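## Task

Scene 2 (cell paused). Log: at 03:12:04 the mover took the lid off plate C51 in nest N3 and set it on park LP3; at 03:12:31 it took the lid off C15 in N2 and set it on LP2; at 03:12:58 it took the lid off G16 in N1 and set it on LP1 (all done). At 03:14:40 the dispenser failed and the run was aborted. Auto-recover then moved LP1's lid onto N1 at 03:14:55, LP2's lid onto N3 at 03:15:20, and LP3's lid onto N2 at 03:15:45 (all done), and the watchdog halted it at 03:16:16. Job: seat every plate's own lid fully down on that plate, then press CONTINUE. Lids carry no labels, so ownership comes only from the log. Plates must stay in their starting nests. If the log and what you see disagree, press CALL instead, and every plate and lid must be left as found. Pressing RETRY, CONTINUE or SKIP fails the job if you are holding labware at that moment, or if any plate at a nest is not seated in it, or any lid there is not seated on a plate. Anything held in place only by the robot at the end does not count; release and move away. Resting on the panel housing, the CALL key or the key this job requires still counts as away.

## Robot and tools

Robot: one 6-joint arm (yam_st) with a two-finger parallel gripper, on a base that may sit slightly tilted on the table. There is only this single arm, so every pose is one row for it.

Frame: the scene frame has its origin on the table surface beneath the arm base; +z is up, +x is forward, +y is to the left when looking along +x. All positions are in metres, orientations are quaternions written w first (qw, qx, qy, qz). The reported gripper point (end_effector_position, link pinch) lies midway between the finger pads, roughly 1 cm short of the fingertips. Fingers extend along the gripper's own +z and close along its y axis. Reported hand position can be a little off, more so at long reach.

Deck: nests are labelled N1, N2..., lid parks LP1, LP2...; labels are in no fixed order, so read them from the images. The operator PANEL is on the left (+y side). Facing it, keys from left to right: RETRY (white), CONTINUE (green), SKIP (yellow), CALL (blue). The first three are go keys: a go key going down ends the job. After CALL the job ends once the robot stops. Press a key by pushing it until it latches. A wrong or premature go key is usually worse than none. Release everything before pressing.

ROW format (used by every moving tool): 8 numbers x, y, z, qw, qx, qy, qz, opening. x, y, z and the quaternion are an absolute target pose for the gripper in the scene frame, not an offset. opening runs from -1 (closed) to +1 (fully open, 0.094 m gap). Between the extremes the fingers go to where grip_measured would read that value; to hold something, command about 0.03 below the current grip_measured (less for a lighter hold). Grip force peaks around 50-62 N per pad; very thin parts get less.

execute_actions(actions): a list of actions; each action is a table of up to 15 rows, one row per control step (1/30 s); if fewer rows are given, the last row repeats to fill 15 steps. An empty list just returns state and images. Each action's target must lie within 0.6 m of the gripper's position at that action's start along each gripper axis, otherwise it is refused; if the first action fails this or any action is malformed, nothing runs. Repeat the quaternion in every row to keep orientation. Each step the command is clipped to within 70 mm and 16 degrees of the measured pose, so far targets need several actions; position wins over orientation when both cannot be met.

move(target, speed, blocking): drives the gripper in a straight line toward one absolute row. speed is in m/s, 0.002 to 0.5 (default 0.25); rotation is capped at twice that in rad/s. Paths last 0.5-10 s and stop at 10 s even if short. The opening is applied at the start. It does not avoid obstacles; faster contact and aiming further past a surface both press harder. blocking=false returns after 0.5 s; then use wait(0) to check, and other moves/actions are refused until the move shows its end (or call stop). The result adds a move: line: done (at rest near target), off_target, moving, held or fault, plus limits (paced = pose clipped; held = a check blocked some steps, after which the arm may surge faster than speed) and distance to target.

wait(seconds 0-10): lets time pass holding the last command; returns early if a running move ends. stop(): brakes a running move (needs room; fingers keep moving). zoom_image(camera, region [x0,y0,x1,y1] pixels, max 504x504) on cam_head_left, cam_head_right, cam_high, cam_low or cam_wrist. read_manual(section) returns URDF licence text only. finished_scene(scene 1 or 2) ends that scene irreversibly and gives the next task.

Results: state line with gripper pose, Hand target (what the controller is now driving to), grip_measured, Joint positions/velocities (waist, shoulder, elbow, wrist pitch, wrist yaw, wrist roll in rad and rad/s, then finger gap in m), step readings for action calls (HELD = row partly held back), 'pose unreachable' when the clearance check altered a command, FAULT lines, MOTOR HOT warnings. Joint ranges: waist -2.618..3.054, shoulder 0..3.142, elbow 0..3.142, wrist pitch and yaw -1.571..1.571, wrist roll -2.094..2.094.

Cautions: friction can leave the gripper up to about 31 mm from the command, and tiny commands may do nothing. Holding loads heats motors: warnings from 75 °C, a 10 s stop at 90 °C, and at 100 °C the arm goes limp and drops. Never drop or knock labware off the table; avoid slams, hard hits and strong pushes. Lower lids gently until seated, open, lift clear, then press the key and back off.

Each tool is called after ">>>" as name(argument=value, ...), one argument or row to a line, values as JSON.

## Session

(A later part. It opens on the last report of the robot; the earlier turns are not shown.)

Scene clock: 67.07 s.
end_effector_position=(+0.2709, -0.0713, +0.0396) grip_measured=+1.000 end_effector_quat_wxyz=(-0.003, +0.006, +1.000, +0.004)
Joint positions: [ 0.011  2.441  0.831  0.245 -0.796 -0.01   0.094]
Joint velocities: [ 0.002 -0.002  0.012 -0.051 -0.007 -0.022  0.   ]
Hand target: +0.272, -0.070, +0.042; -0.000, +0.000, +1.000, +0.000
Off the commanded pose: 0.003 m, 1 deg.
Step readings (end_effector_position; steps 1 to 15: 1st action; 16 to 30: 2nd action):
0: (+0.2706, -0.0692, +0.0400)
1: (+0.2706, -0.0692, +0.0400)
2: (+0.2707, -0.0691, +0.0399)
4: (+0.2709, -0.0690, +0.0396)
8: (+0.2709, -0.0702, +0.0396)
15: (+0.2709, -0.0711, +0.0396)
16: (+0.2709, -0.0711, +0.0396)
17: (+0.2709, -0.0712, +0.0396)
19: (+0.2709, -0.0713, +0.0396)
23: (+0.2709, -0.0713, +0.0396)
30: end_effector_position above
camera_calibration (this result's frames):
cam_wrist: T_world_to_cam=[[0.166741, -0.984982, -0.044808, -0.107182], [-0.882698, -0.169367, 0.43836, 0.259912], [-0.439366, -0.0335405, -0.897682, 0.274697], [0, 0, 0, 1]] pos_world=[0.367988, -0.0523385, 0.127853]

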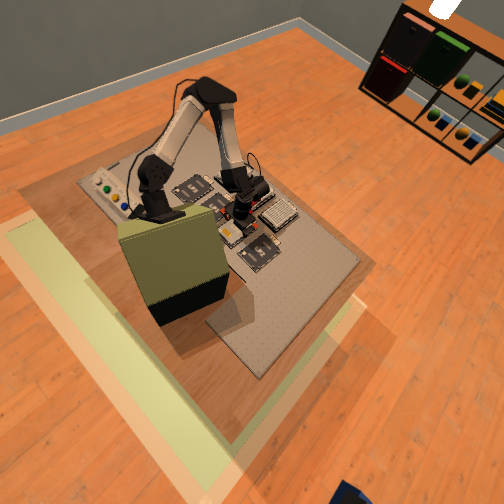

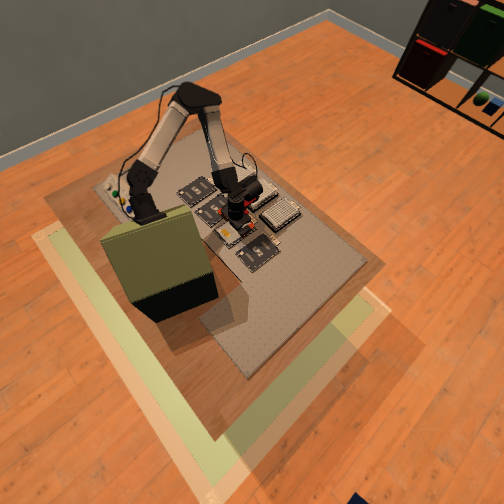

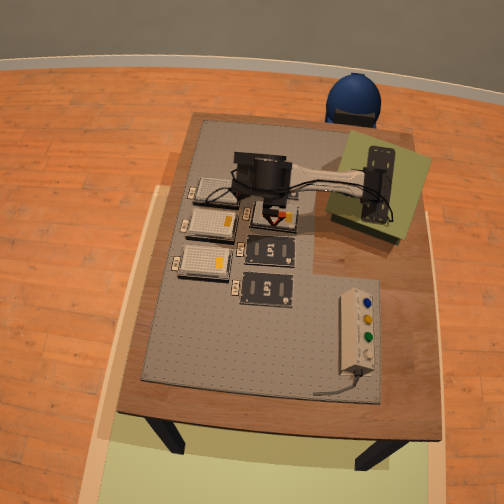

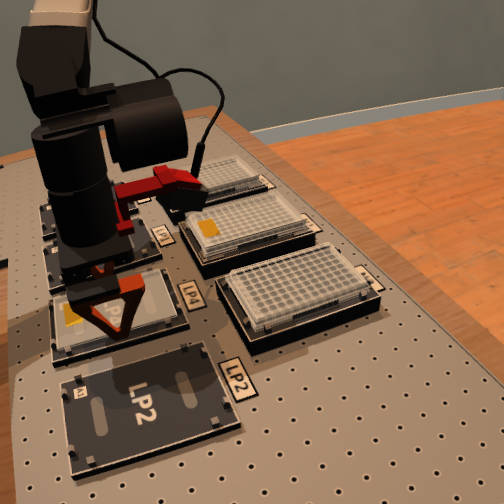

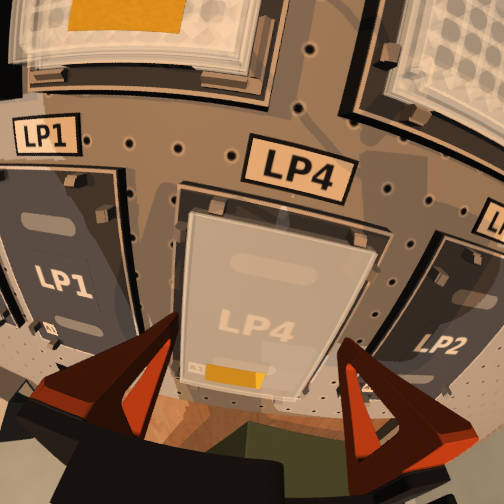

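>>> execute_actions(
  actions=[
    [[0.272,-0.068,0.046,0,0,1,0,1],[0.272,-0.067,0.050,0,0,1,0,1],[0.272,-0.066,0.054,0,0,1,0,1],[0.272,-0.066,0.058,0,0,1,0,1],[0.272,-0.067,0.063,0,0,1,0,1],[0.272,-0.068,0.068,0,0,1,0,1],[0.275,-0.066,0.074,0,0,1,0,1],[0.280,-0.060,0.080,0,0,1,0,1],[0.287,-0.052,0.086,0,0,1,0,1],[0.295,-0.043,0.092,0,0,1,0,1],[0.303,-0.034,0.097,0,0,1,0,1],[0.311,-0.025,0.100,0,0,1,0,1],[0.319,-0.016,0.102,0,0,1,0,1],[0.327,-0.007,0.103,0,0,1,0,1],[0.335,0.002,0.103,0,0,1,0,1]],
    [[0.343,0.011,0.103,0,0,1,0,1],[0.351,0.020,0.103,0,0,1,0,1],[0.359,0.029,0.103,0,0,1,0,1],[0.367,0.038,0.103,0,0,1,0,1],[0.375,0.047,0.103,0,0,1,0,1],[0.383,0.056,0.103,0,0,1,0,1],[0.391,0.065,0.103,0,0,1,0,1],[0.399,0.074,0.103,0,0,1,0,1],[0.407,0.083,0.103,0,0,1,0,1],[0.415,0.092,0.103,0,0,1,0,1],[0.422,0.101,0.103,0,0,1,0,1],[0.429,0.109,0.103,0,0,1,0,1],[0.435,0.116,0.102,0,0,1,0,1],[0.440,0.122,0.101,0,0,1,0,1],[0.444,0.127,0.100,0,0,1,0,1]],
    [[0.446,0.130,0.098,0,0,1,0,1],[0.447,0.132,0.096,0,0,1,0,1]],
    [[0.447,0.132,0.096,0,0,1,0,1]],
  ],
)

Scene clock: 69.90 s.
end_effector_position=(+0.4423, +0.1294, +0.0974) grip_measured=+1.000 end_effector_quat_wxyz=(+0.001, -0.001, +1.000, +0.003)
Joint positions: [ 0.256  2.117  1.506 -0.524 -0.714  0.303  0.094]
Joint velocities: [-0.007 -0.012 -0.017  0.007  0.007  0.022  0.   ]
Hand target: +0.447, +0.132, +0.096; +0.000, -0.000, +1.000, +0.000
Off the commanded pose: 0.006 m, 0 deg.
Step readings (end_effector_position; steps 1 to 15: 1st action; 16 to 30: 2nd action; 31 to 45: 3rd action; 46 to 60: 4th action):
0: (+0.2709, -0.0713, +0.0396)
1: (+0.2714, -0.0711, +0.0398)
2: (+0.2721, -0.0704, +0.0406)
4: (+0.2761, -0.0676, +0.0441)
8: (+0.2895, -0.0658, +0.0620)
15: (+0.3241, -0.0227, +0.1014)
16: (+0.3318, -0.0133, +0.1034)
17: (+0.3400, -0.0034, +0.1042)
19: (+0.3565, +0.0169, +0.1039)
23: (+0.3882, +0.0551, +0.1018)
30: (+0.4458, +0.1229, +0.1098)
31: (+0.4529, +0.1319, +0.1110)
32: (+0.4587, +0.1391, +0.1116)
34: (+0.4635, +0.1475, +0.1109)
38: (+0.4569, +0.1422, +0.1053)
45: (+0.4441, +0.1300, +0.0974)
46: (+0.4436, +0.1298, +0.0974)
47: (+0.4435, +0.1297, +0.0974)
49: (+0.4430, +0.1296, +0.0974)
53: (+0.4426, +0.1294, +0.0974)
60: end_effector_position above
camera_calibration (this result's frames):
cam_wrist: T_world_to_cam=[[0.180533, -0.982706, -0.0411922, 0.0577684], [-0.883612, -0.180439, 0.432054, 0.422382], [-0.432015, -0.0416023, -0.900906, 0.406803], [0, 0, 0, 1]] pos_world=[0.538537, 0.149907, 0.186379]

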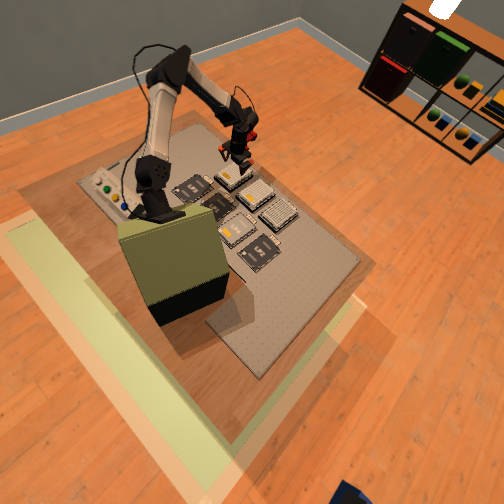

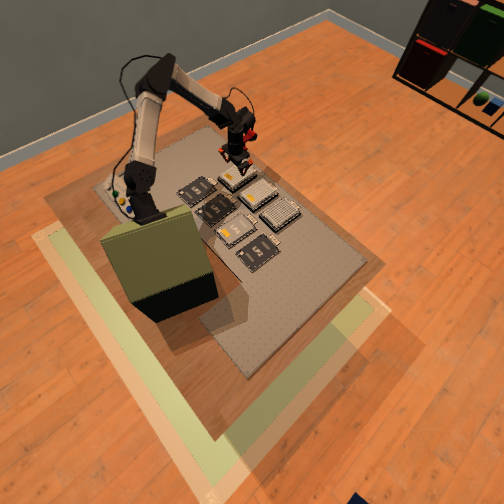

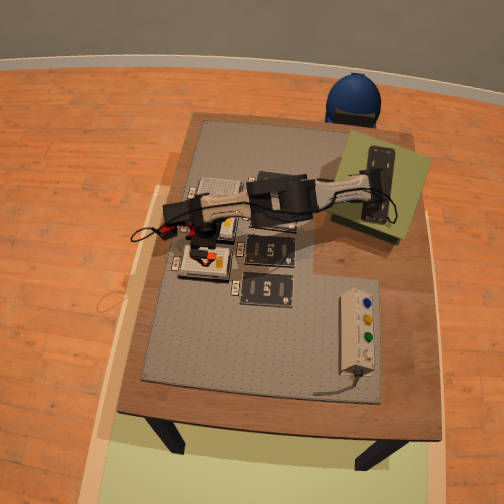

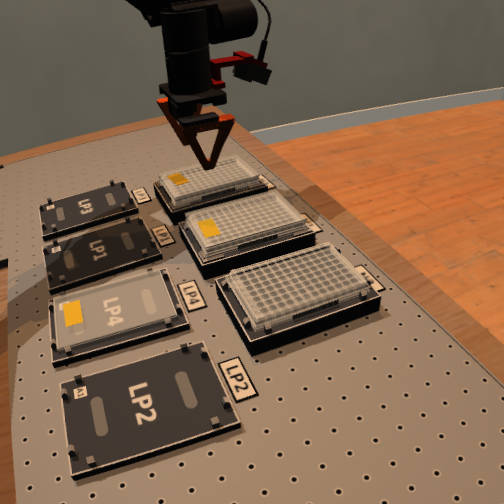

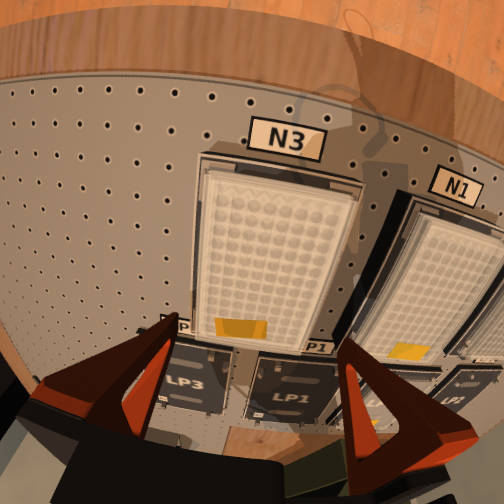

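>>> zoom_image(
  camera="cam_wrist",
  region=[170,130,390,350],
)

Region (170, 130, 390, 350) of cam_wrist's 504x504 image, scaled by 2.291, with more detail than that image has.

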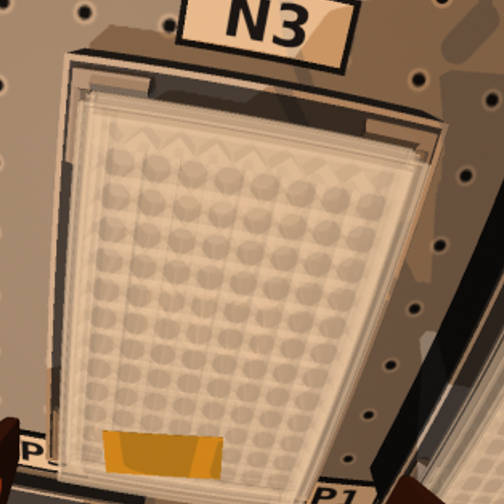

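>>> execute_actions(
  actions=[
    [[0.449,0.132,0.094,0,0,1,0,1],[0.452,0.132,0.092,0,0,1,0,1],[0.455,0.132,0.089,0,0,1,0,1],[0.458,0.132,0.086,0,0,1,0,1],[0.460,0.132,0.083,0,0,1,0,1],[0.460,0.132,0.080,0,0,1,0,1],[0.460,0.132,0.077,0,0,1,0,1],[0.460,0.132,0.074,0,0,1,0,1],[0.460,0.132,0.071,0,0,1,0,1],[0.460,0.132,0.069,0,0,1,0,1]],
    [[0.460,0.132,0.069,0,0,1,0,1]],
  ],
)

>>> zoom_image(
  camera="cam_wrist",
  region=[150,150,430,430],
)

Scene clock: 72.17 s.
end_effector_position=(+0.4508, +0.1264, +0.0716) grip_measured=+1.000 end_effector_quat_wxyz=(-0.009, +0.010, +1.000, -0.001)
Joint positions: [ 0.285  2.213  1.594 -0.522 -0.7    0.341  0.094]
Joint velocities: [-0.002  0.027 -0.002  0.022 -0.007 -0.066  0.   ]
Hand target: +0.460, +0.132, +0.069; +0.000, +0.000, +1.000, +0.000
Off the commanded pose: 0.011 m, 2 deg.
Step readings (end_effector_position; steps 1 to 15: 1st action; 16 to 30: 2nd action):
0: (+0.4423, +0.1294, +0.0974)
1: (+0.4426, +0.1294, +0.0975)
2: (+0.4438, +0.1297, +0.0974)
4: (+0.4505, +0.1307, +0.0963)
8: (+0.4593, +0.1296, +0.0894)
15: (+0.4507, +0.1265, +0.0719)
16: (+0.4505, +0.1266, +0.0716)
17: (+0.4505, +0.1265, +0.0716)
19: (+0.4508, +0.1266, +0.0716)
23: (+0.4508, +0.1265, +0.0716)
30: end_effector_position above
camera_calibration (this result's frames):
cam_wrist: T_world_to_cam=[[0.158702, -0.986651, -0.036523, 0.0622811], [-0.87817, -0.157967, 0.451512, 0.433842], [-0.451254, -0.0395827, -0.891517, 0.39481], [0, 0, 0, 1]] pos_world=[0.549262, 0.14561, 0.158369]

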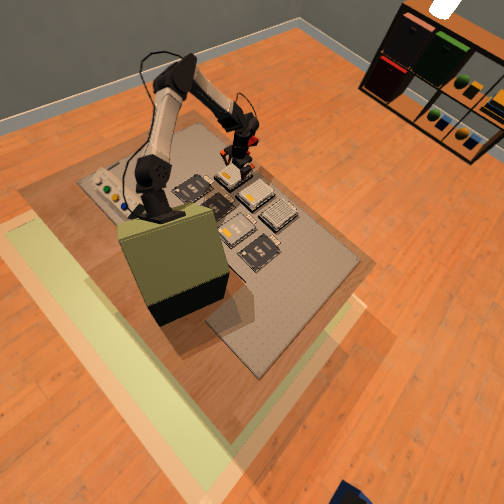

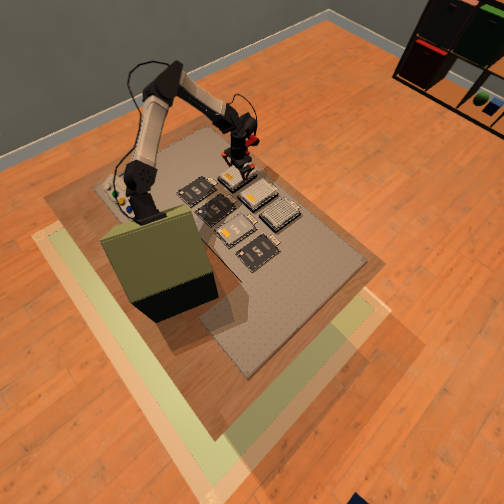

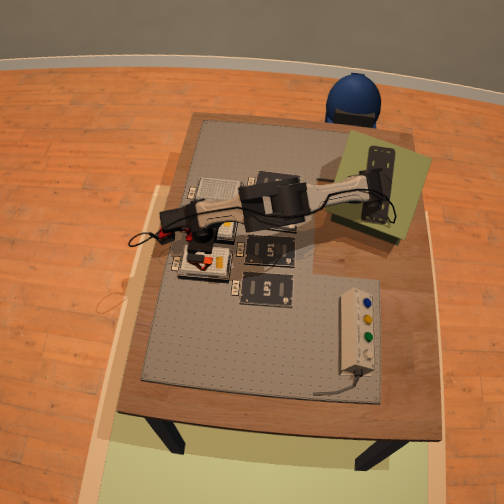

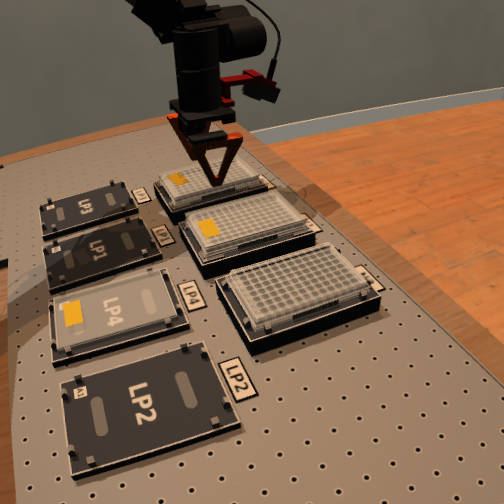

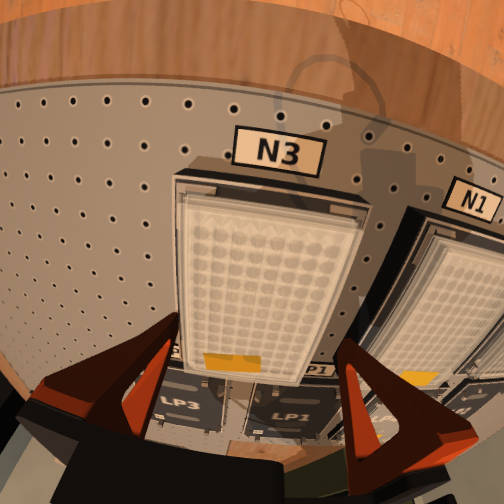

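Region (150, 150, 430, 430) of cam_wrist's 504x504 image, scaled by 1.800, with more detail than that image has.

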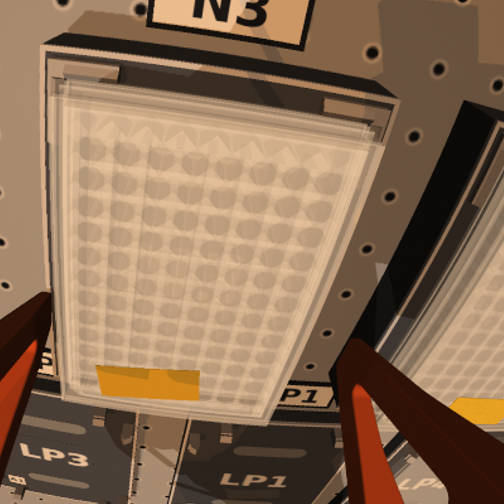

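>>> execute_actions(
  actions=[
    [[0.461,0.133,0.069,0,0,1,0,1],[0.463,0.134,0.068,0,0,1,0,1],[0.465,0.135,0.067,0,0,1,0,1],[0.467,0.136,0.066,0,0,1,0,1],[0.468,0.137,0.065,0,0,1,0,1],[0.468,0.138,0.064,0,0,1,0,1],[0.468,0.139,0.063,0,0,1,0,1]],
    [[0.468,0.139,0.063,0,0,1,0,1]],
  ],
)

Scene clock: 73.90 s.
end_effector_position=(+0.4657, +0.1361, +0.0689) grip_measured=+1.000 end_effector_quat_wxyz=(+0.002, +0.002, +1.000, +0.002)
Joint positions: [ 0.297  2.238  1.66  -0.523 -0.693  0.358  0.094]
Joint velocities: [ 0.007 -0.002  0.002 -0.007  0.037  0.007  0.   ]
Hand target: +0.468, +0.139, +0.063; +0.000, -0.000, +1.000, +0.000
Off the commanded pose: 0.007 m, 0 deg.
Step readings (end_effector_position; steps 1 to 15: 1st action; 16 to 30: 2nd action):
0: (+0.4509, +0.1264, +0.0716)
1: (+0.4509, +0.1264, +0.0716)
2: (+0.4517, +0.1269, +0.0718)
4: (+0.4570, +0.1287, +0.0720)
8: (+0.4668, +0.1340, +0.0726)
15: (+0.4660, +0.1371, +0.0696)
16: (+0.4659, +0.1368, +0.0694)
17: (+0.4658, +0.1365, +0.0691)
19: (+0.4656, +0.1362, +0.0689)
23: (+0.4657, +0.1361, +0.0689)
30: end_effector_position above
camera_calibration (this result's frames):
cam_wrist: T_world_to_cam=[[0.17498, -0.983812, -0.0386776, 0.0615635], [-0.885513, -0.174427, 0.430629, 0.456694], [-0.430404, -0.0411021, -0.9017, 0.390696], [0, 0, 0, 1]] pos_world=[0.561794, 0.156285, 0.158006]

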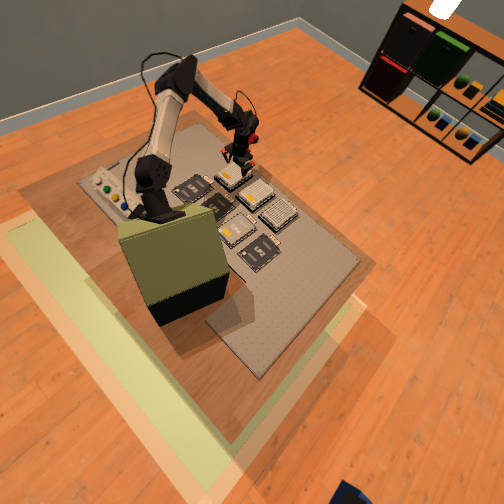

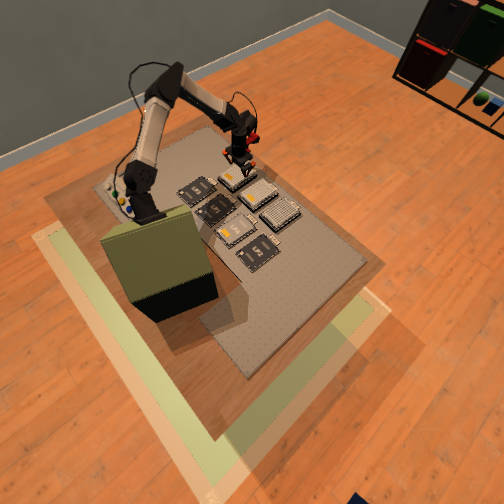

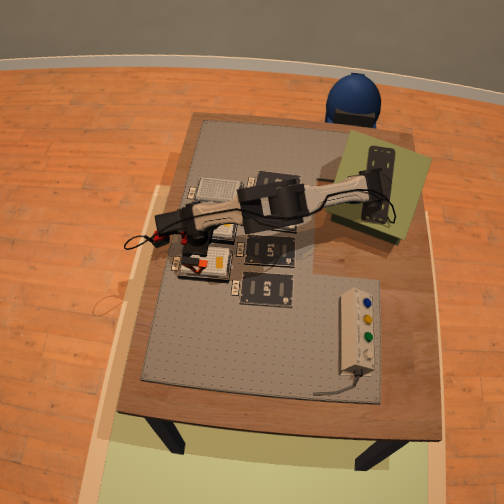

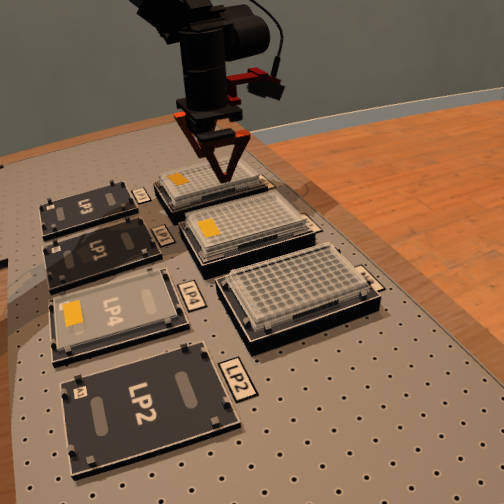

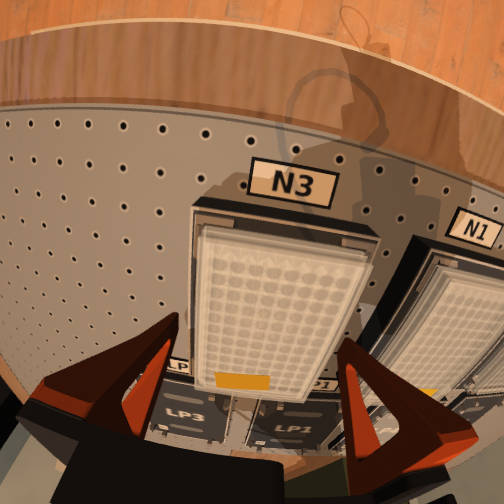

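>>> execute_actions(
  actions=[
    [[0.466,0.138,0.062,0,0,1,0,1],[0.464,0.137,0.061,0,0,1,0,1],[0.462,0.137,0.060,0,0,1,0,1],[0.461,0.137,0.059,0,0,1,0,1],[0.461,0.137,0.058,0,0,1,0,1],[0.461,0.137,0.057,0,0,1,0,1]],
    [[0.461,0.137,0.057,0,0,1,0,1]],
  ],
)

Scene clock: 75.33 s.
end_effector_position=(+0.4679, +0.1402, +0.0664) grip_measured=+1.000 end_effector_quat_wxyz=(+0.007, -0.003, +1.000, +0.004)
Joint positions: [ 0.305  2.238  1.66  -0.502 -0.689  0.367  0.094]
Joint velocities: [ 0.002 -0.002  0.002 -0.007  0.037  0.022  0.   ]
Hand target: +0.461, +0.137, +0.057; -0.000, -0.000, +1.000, -0.000
Off the commanded pose: 0.012 m, 1 deg.
Step readings (end_effector_position; steps 1 to 15: 1st action; 16 to 30: 2nd action):
0: (+0.4657, +0.1361, +0.0689)
1: (+0.4657, +0.1361, +0.0689)
2: (+0.4657, +0.1361, +0.0689)
4: (+0.4664, +0.1362, +0.0689)
8: (+0.4676, +0.1382, +0.0677)
15: (+0.4676, +0.1402, +0.0664)
16: (+0.4677, +0.1402, +0.0664)
17: (+0.4678, +0.1402, +0.0664)
19: (+0.4679, +0.1402, +0.0664)
23: (+0.4679, +0.1402, +0.0664)
30: end_effector_position above
camera_calibration (this result's frames):
cam_wrist: T_world_to_cam=[[0.185296, -0.981847, -0.0405081, 0.0601532], [-0.888323, -0.184987, 0.420313, 0.463978], [-0.420177, -0.0418982, -0.906475, 0.385223], [0, 0, 0, 1]] pos_world=[0.562878, 0.161031, 0.156616]

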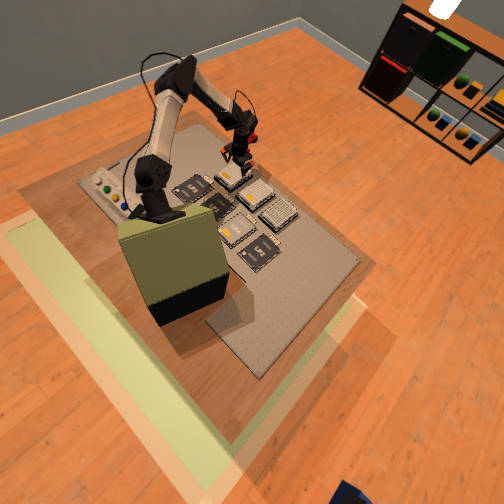

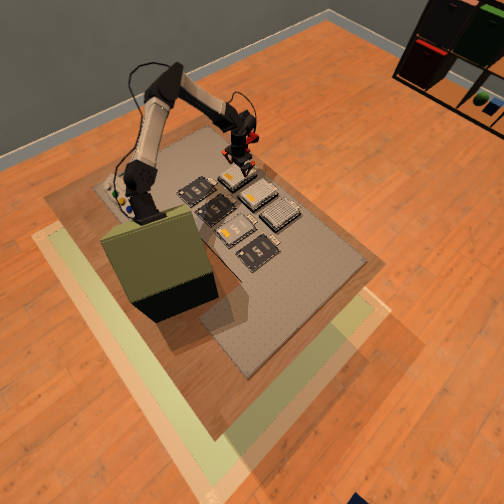

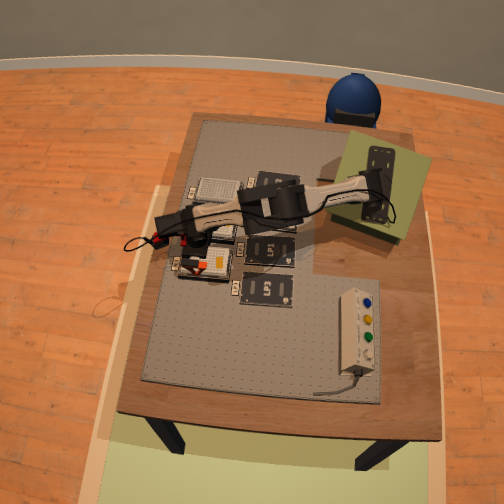

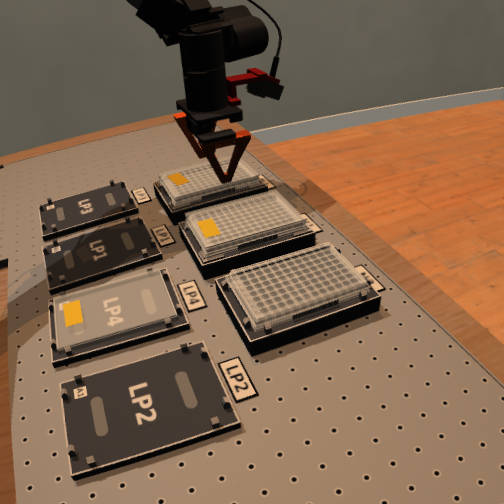

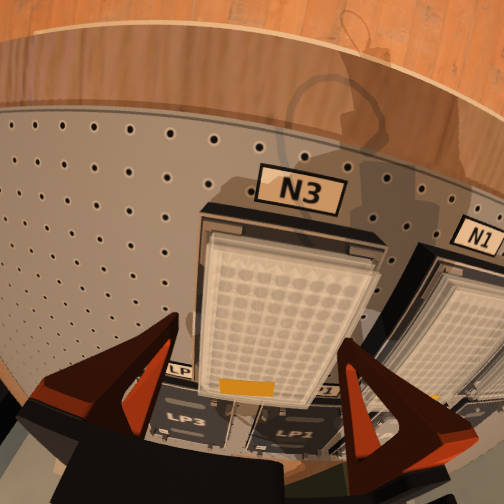

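>>> execute_actions(
  actions=[
    [[0.463,0.138,0.062,0,0,1,0,1],[0.463,0.138,0.067,0,0,1,0,1],[0.463,0.138,0.072,0,0,1,0,1],[0.463,0.138,0.077,0,0,1,0,1],[0.463,0.138,0.081,0,0,1,0,1],[0.463,0.138,0.085,0,0,1,0,1],[0.463,0.138,0.088,0,0,1,0,1],[0.463,0.138,0.090,0,0,1,0,1],[0.463,0.138,0.090,0,0,1,0,1],[0.463,0.138,0.090,0,0,1,0,1],[0.463,0.138,0.088,0,0,1,0,1],[0.463,0.138,0.085,0,0,1,0,1],[0.463,0.138,0.082,0,0,1,0,1],[0.463,0.138,0.079,0,0,1,0,1],[0.463,0.138,0.076,0,0,1,0,1]],
    [[0.463,0.138,0.073,0,0,1,0,1],[0.463,0.138,0.070,0,0,1,0,1],[0.463,0.138,0.067,0,0,1,0,1],[0.463,0.138,0.064,0,0,1,0,1],[0.463,0.138,0.062,0,0,1,0,1]],
    [[0.463,0.138,0.062,0,0,1,0,1]],
  ],
)

Scene clock: 77.67 s.
end_effector_position=(+0.4668, +0.1409, +0.0711) grip_measured=+1.000 end_effector_quat_wxyz=(+0.005, -0.002, +1.000, +0.003)
Joint positions: [ 0.3    2.228  1.66  -0.522 -0.692  0.36   0.094]
Joint velocities: [ 0.012 -0.012 -0.007  0.037 -0.125 -0.022  0.   ]
Hand target: +0.463, +0.138, +0.062; +0.000, -0.000, +1.000, -0.000
Off the commanded pose: 0.010 m, 1 deg.
Step readings (end_effector_position; steps 1 to 15: 1st action; 16 to 30: 2nd action; 31 to 45: 3rd action):
0: (+0.4679, +0.1402, +0.0664)
1: (+0.4679, +0.1402, +0.0664)
2: (+0.4679, +0.1402, +0.0664)
4: (+0.4669, +0.1398, +0.0664)
8: (+0.4648, +0.1394, +0.0726)
15: (+0.4686, +0.1403, +0.0830)
16: (+0.4686, +0.1403, +0.0830)
17: (+0.4689, +0.1404, +0.0830)
19: (+0.4693, +0.1411, +0.0818)
23: (+0.4676, +0.1416, +0.0748)
30: (+0.4662, +0.1407, +0.0711)
31: (+0.4664, +0.1408, +0.0711)
32: (+0.4664, +0.1407, +0.0711)
34: (+0.4665, +0.1408, +0.0711)
38: (+0.4667, +0.1409, +0.0711)
45: end_effector_position above
camera_calibration (this result's frames):
cam_wrist: T_world_to_cam=[[0.182714, -0.982352, -0.0400104, 0.0624366], [-0.886796, -0.182239, 0.424713, 0.459673], [-0.424509, -0.04212, -0.904444, 0.390939], [0, 0, 0, 1]] pos_world=[0.562185, 0.161572, 0.160851]

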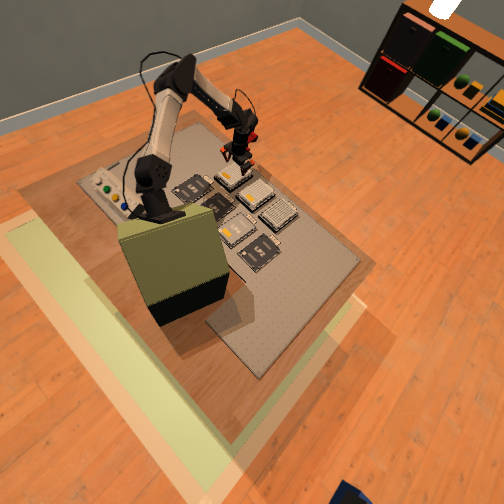

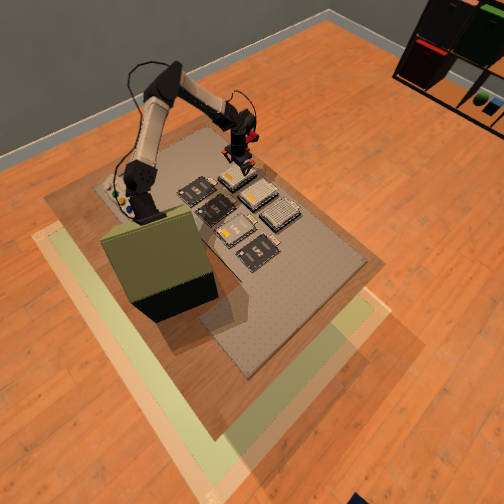

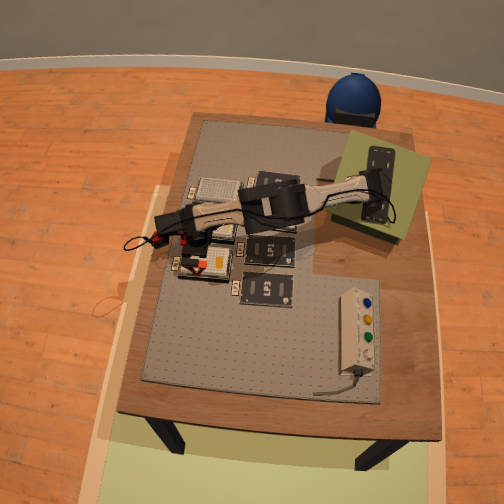

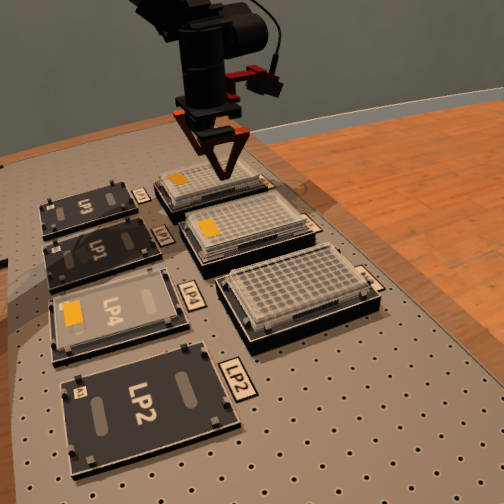

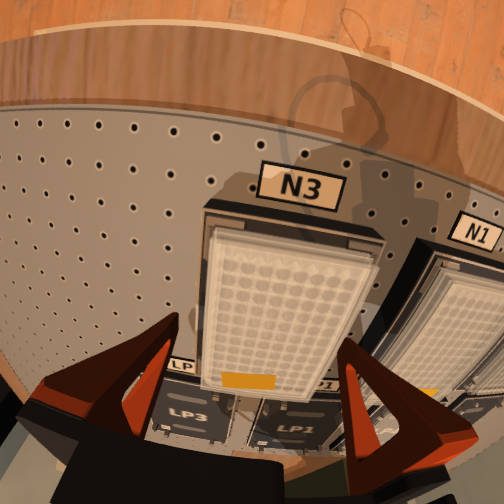

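>>> execute_actions(
  actions=[
    [[0.462,0.137,0.062,0,0,1,0,1],[0.461,0.136,0.062,0,0,1,0,1],[0.460,0.135,0.062,0,0,1,0,1],[0.459,0.134,0.062,0,0,1,0,1],[0.458,0.133,0.061,0,0,1,0,1],[0.457,0.132,0.061,0,0,1,0,1],[0.456,0.131,0.061,0,0,1,0,1],[0.455,0.131,0.061,0,0,1,0,1]],
    [[0.455,0.131,0.061,0,0,1,0,1]],
  ],
)

Scene clock: 79.23 s.
end_effector_position=(+0.4616, +0.1346, +0.0661) grip_measured=+1.000 end_effector_quat_wxyz=(+0.005, -0.001, +1.000, +0.003)
Joint positions: [ 0.3    2.228  1.622 -0.486 -0.692  0.36   0.094]
Joint velocities: [-0.007 -0.007 -0.017  0.007 -0.007  0.037  0.   ]
Hand target: +0.455, +0.131, +0.061; -0.000, -0.000, +1.000, -0.000
Off the commanded pose: 0.009 m, 1 deg.
Step readings (end_effector_position; steps 1 to 15: 1st action; 16 to 30: 2nd action):
0: (+0.4668, +0.1409, +0.0711)
1: (+0.4668, +0.1409, +0.0711)
2: (+0.4671, +0.1410, +0.0711)
4: (+0.4678, +0.1413, +0.0711)
8: (+0.4653, +0.1381, +0.0685)
15: (+0.4604, +0.1341, +0.0661)
16: (+0.4607, +0.1343, +0.0661)
17: (+0.4609, +0.1343, +0.0661)
19: (+0.4612, +0.1344, +0.0661)
23: (+0.4615, +0.1345, +0.0661)
30: end_effector_position above
camera_calibration (this result's frames):
cam_wrist: T_world_to_cam=[[0.182215, -0.982448, -0.0399107, 0.0572238], [-0.88665, -0.181722, 0.425239, 0.455922], [-0.425028, -0.0420981, -0.904201, 0.384187], [0, 0, 0, 1]] pos_world=[0.557107, 0.155244, 0.15579]

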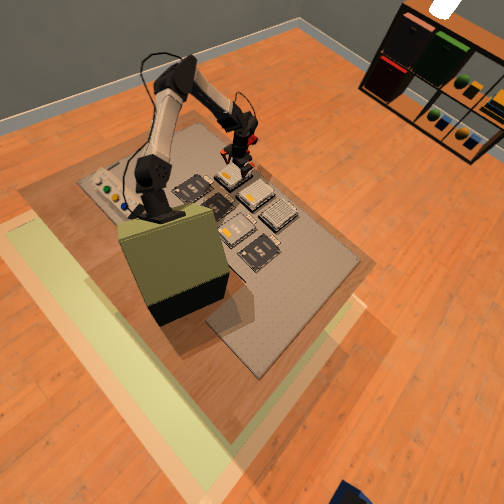

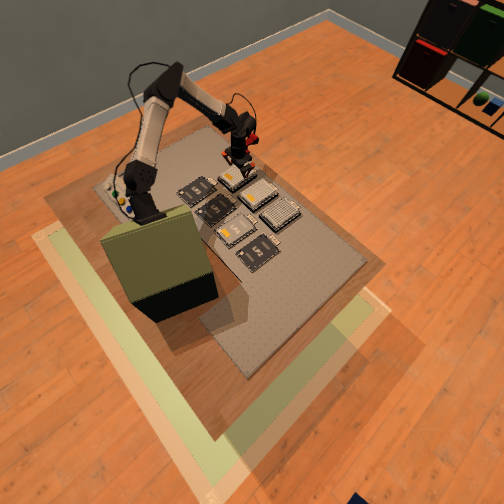

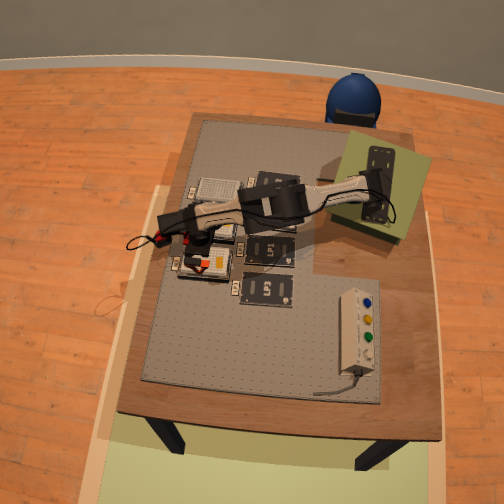

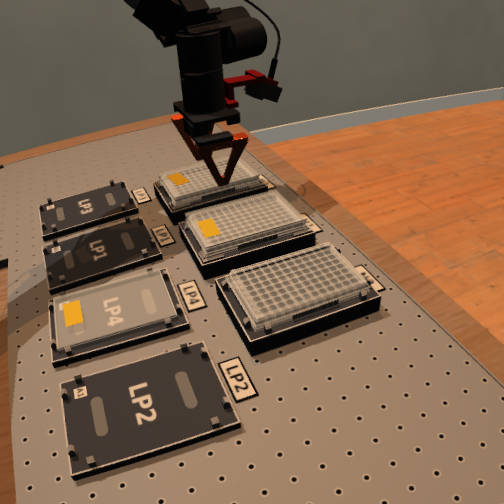

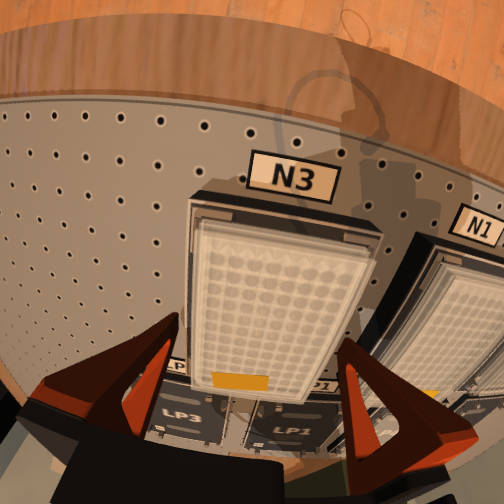

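>>> execute_actions(
  actions=[
    [[0.456,0.131,0.060,0,0,1,0,1],[0.457,0.1315,0.059,0,0,1,0,1],[0.458,0.132,0.058,0,0,1,0,1],[0.458,0.1325,0.057,0,0,1,0,1],[0.458,0.133,0.056,0,0,1,0,1],[0.458,0.133,0.055,0,0,1,0,1]],
    [[0.458,0.133,0.055,0,0,1,0,1]],
  ],
)

Scene clock: 81.40 s.
end_effector_position=(+0.4626, +0.1346, +0.0661) grip_measured=+1.000 end_effector_quat_wxyz=(+0.007, -0.000, +1.000, +0.003)
Joint positions: [ 0.3    2.228  1.622 -0.481 -0.69   0.365  0.094]
Joint velocities: [ 0.002 -0.007 -0.022  0.022  0.081  0.037  0.   ]
Hand target: +0.458, +0.133, +0.055; -0.000, -0.000, +1.000, -0.000
Off the commanded pose: 0.012 m, 1 deg.
Step readings (end_effector_position; steps 1 to 15: 1st action; 16 to 30: 2nd action):
0: (+0.4617, +0.1346, +0.0661)
1: (+0.4617, +0.1346, +0.0661)
2: (+0.4617, +0.1346, +0.0661)
4: (+0.4617, +0.1346, +0.0661)
8: (+0.4621, +0.1346, +0.0661)
15: (+0.4626, +0.1347, +0.0661)
16: (+0.4626, +0.1347, +0.0661)
17: (+0.4626, +0.1346, +0.0661)
19: (+0.4626, +0.1346, +0.0661)
23: (+0.4626, +0.1346, +0.0661)
30: end_effector_position above
camera_calibration (this result's frames):
cam_wrist: T_world_to_cam=[[0.179963, -0.982912, -0.0387035, 0.0580964], [-0.888771, -0.179336, 0.421812, 0.457696], [-0.421544, -0.0415117, -0.905857, 0.383043], [0, 0, 0, 1]] pos_world=[0.557801, 0.155086, 0.156169]

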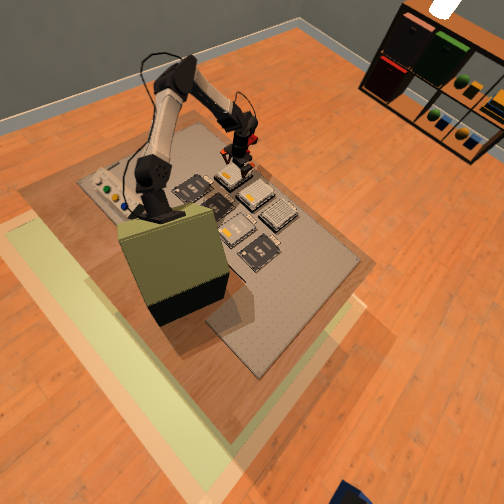

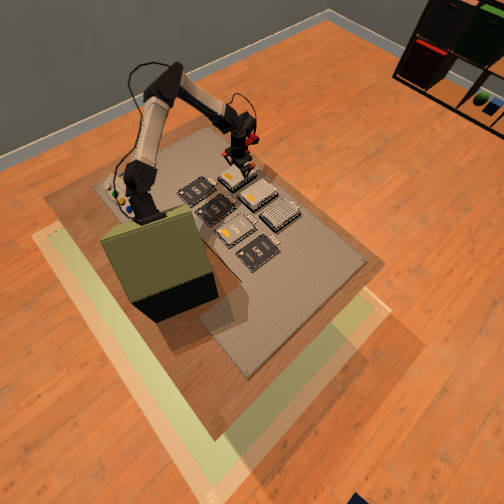

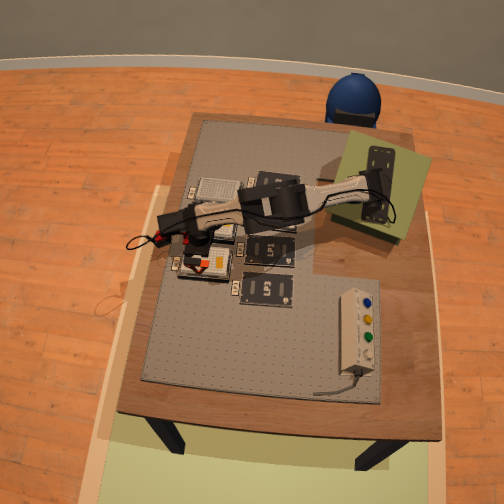

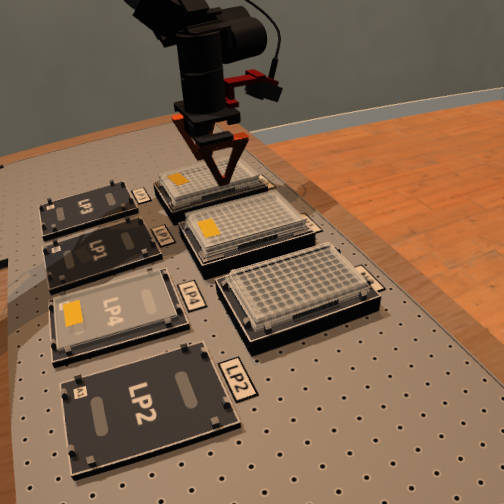

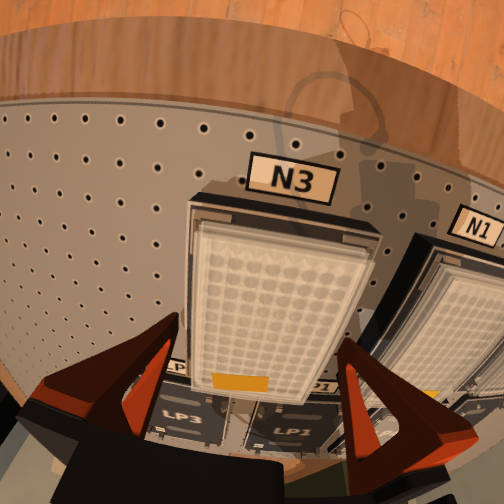

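>>> execute_actions(
  actions=[
    [[0.458,0.1325,0.054,0,0,1,0,1],[0.458,0.132,0.053,0,0,1,0,1],[0.458,0.132,0.052,0,0,1,0,1],[0.458,0.132,0.052,0,0,1,0,1]],
    [[0.458,0.132,0.052,0,0,1,0,1]],
  ],
)

Scene clock: 82.73 s.
end_effector_position=(+0.4644, +0.1351, +0.0661) grip_measured=+1.000 end_effector_quat_wxyz=(+0.010, -0.001, +1.000, +0.003)
Joint positions: [ 0.3    2.228  1.622 -0.472 -0.689  0.369  0.094]
Joint velocities: [ 0.002  0.007  0.017 -0.007 -0.022 -0.095  0.   ]
Hand target: +0.458, +0.132, +0.052; -0.000, -0.000, +1.000, -0.000
Off the commanded pose: 0.016 m, 1 deg.
Step readings (end_effector_position; steps 1 to 15: 1st action; 16 to 30: 2nd action):
0: (+0.4626, +0.1346, +0.0661)
1: (+0.4627, +0.1346, +0.0661)
2: (+0.4629, +0.1347, +0.0661)
4: (+0.4634, +0.1348, +0.0661)
8: (+0.4640, +0.1350, +0.0661)
15: (+0.4643, +0.1351, +0.0661)
16: (+0.4643, +0.1351, +0.0661)
17: (+0.4644, +0.1351, +0.0661)
19: (+0.4644, +0.1351, +0.0661)
23: (+0.4644, +0.1351, +0.0661)
30: end_effector_position above
camera_calibration (this result's frames):
cam_wrist: T_world_to_cam=[[0.182693, -0.982405, -0.0387863, 0.0569109], [-0.89114, -0.182128, 0.415571, 0.461222], [-0.415323, -0.0413578, -0.908733, 0.381114], [0, 0, 0, 1]] pos_world=[0.558902, 0.155673, 0.156868]

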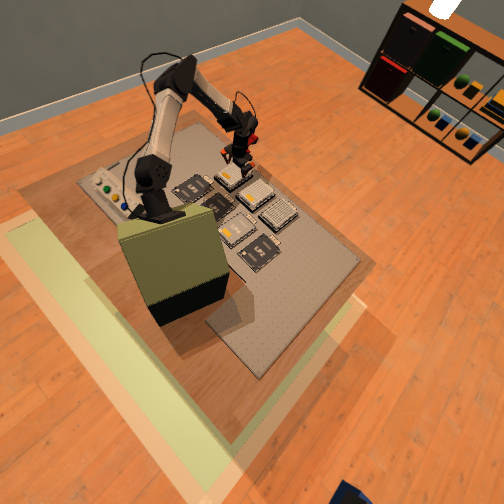

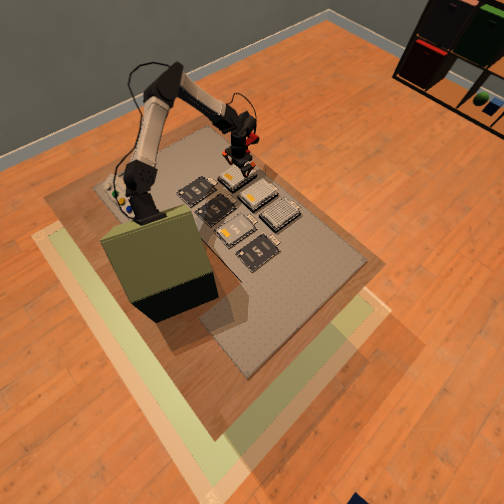

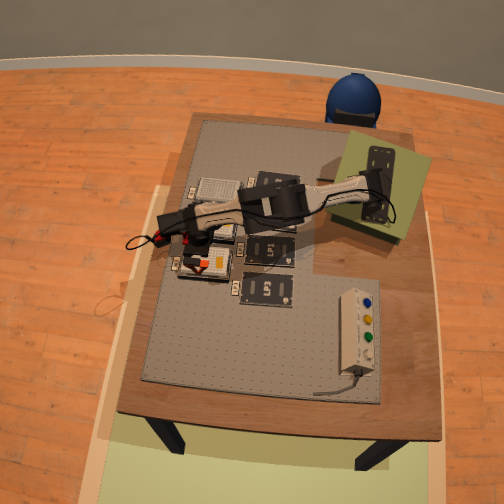

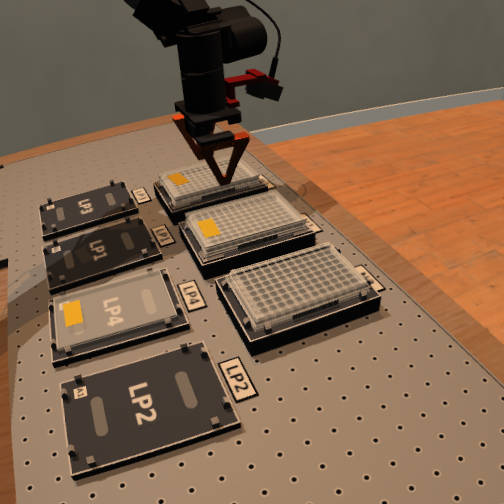

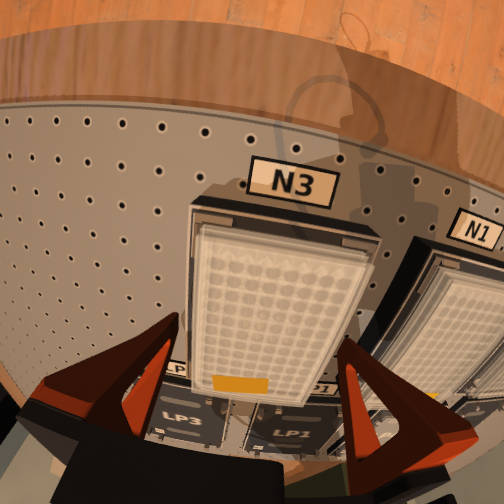

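>>> zoom_image(
  camera="cam_wrist",
  region=[150,250,400,430],
)

>>> zoom_image(
  camera="cam_low",
  region=[140,130,300,250],
)

Region (150, 250, 400, 430) of cam_wrist's 504x504 image, scaled by 2.016, with more detail than that image has; it fills the top 363 rows of this view, and the rest is white.

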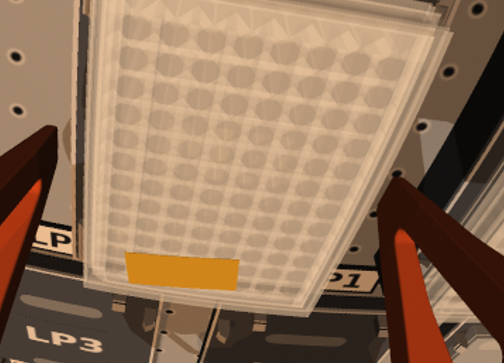

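Region (140, 130, 300, 250) of cam_low's 504x504 image, scaled by 3.150, with more detail than that image has; it fills the top 378 rows of this view, and the rest is white.

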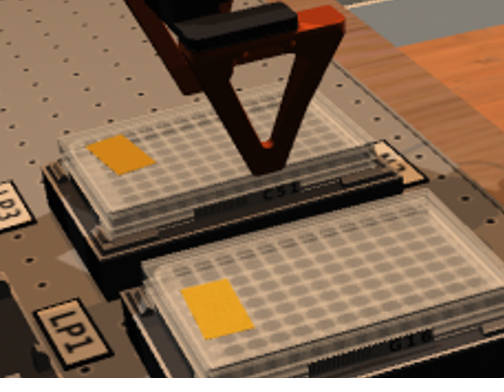

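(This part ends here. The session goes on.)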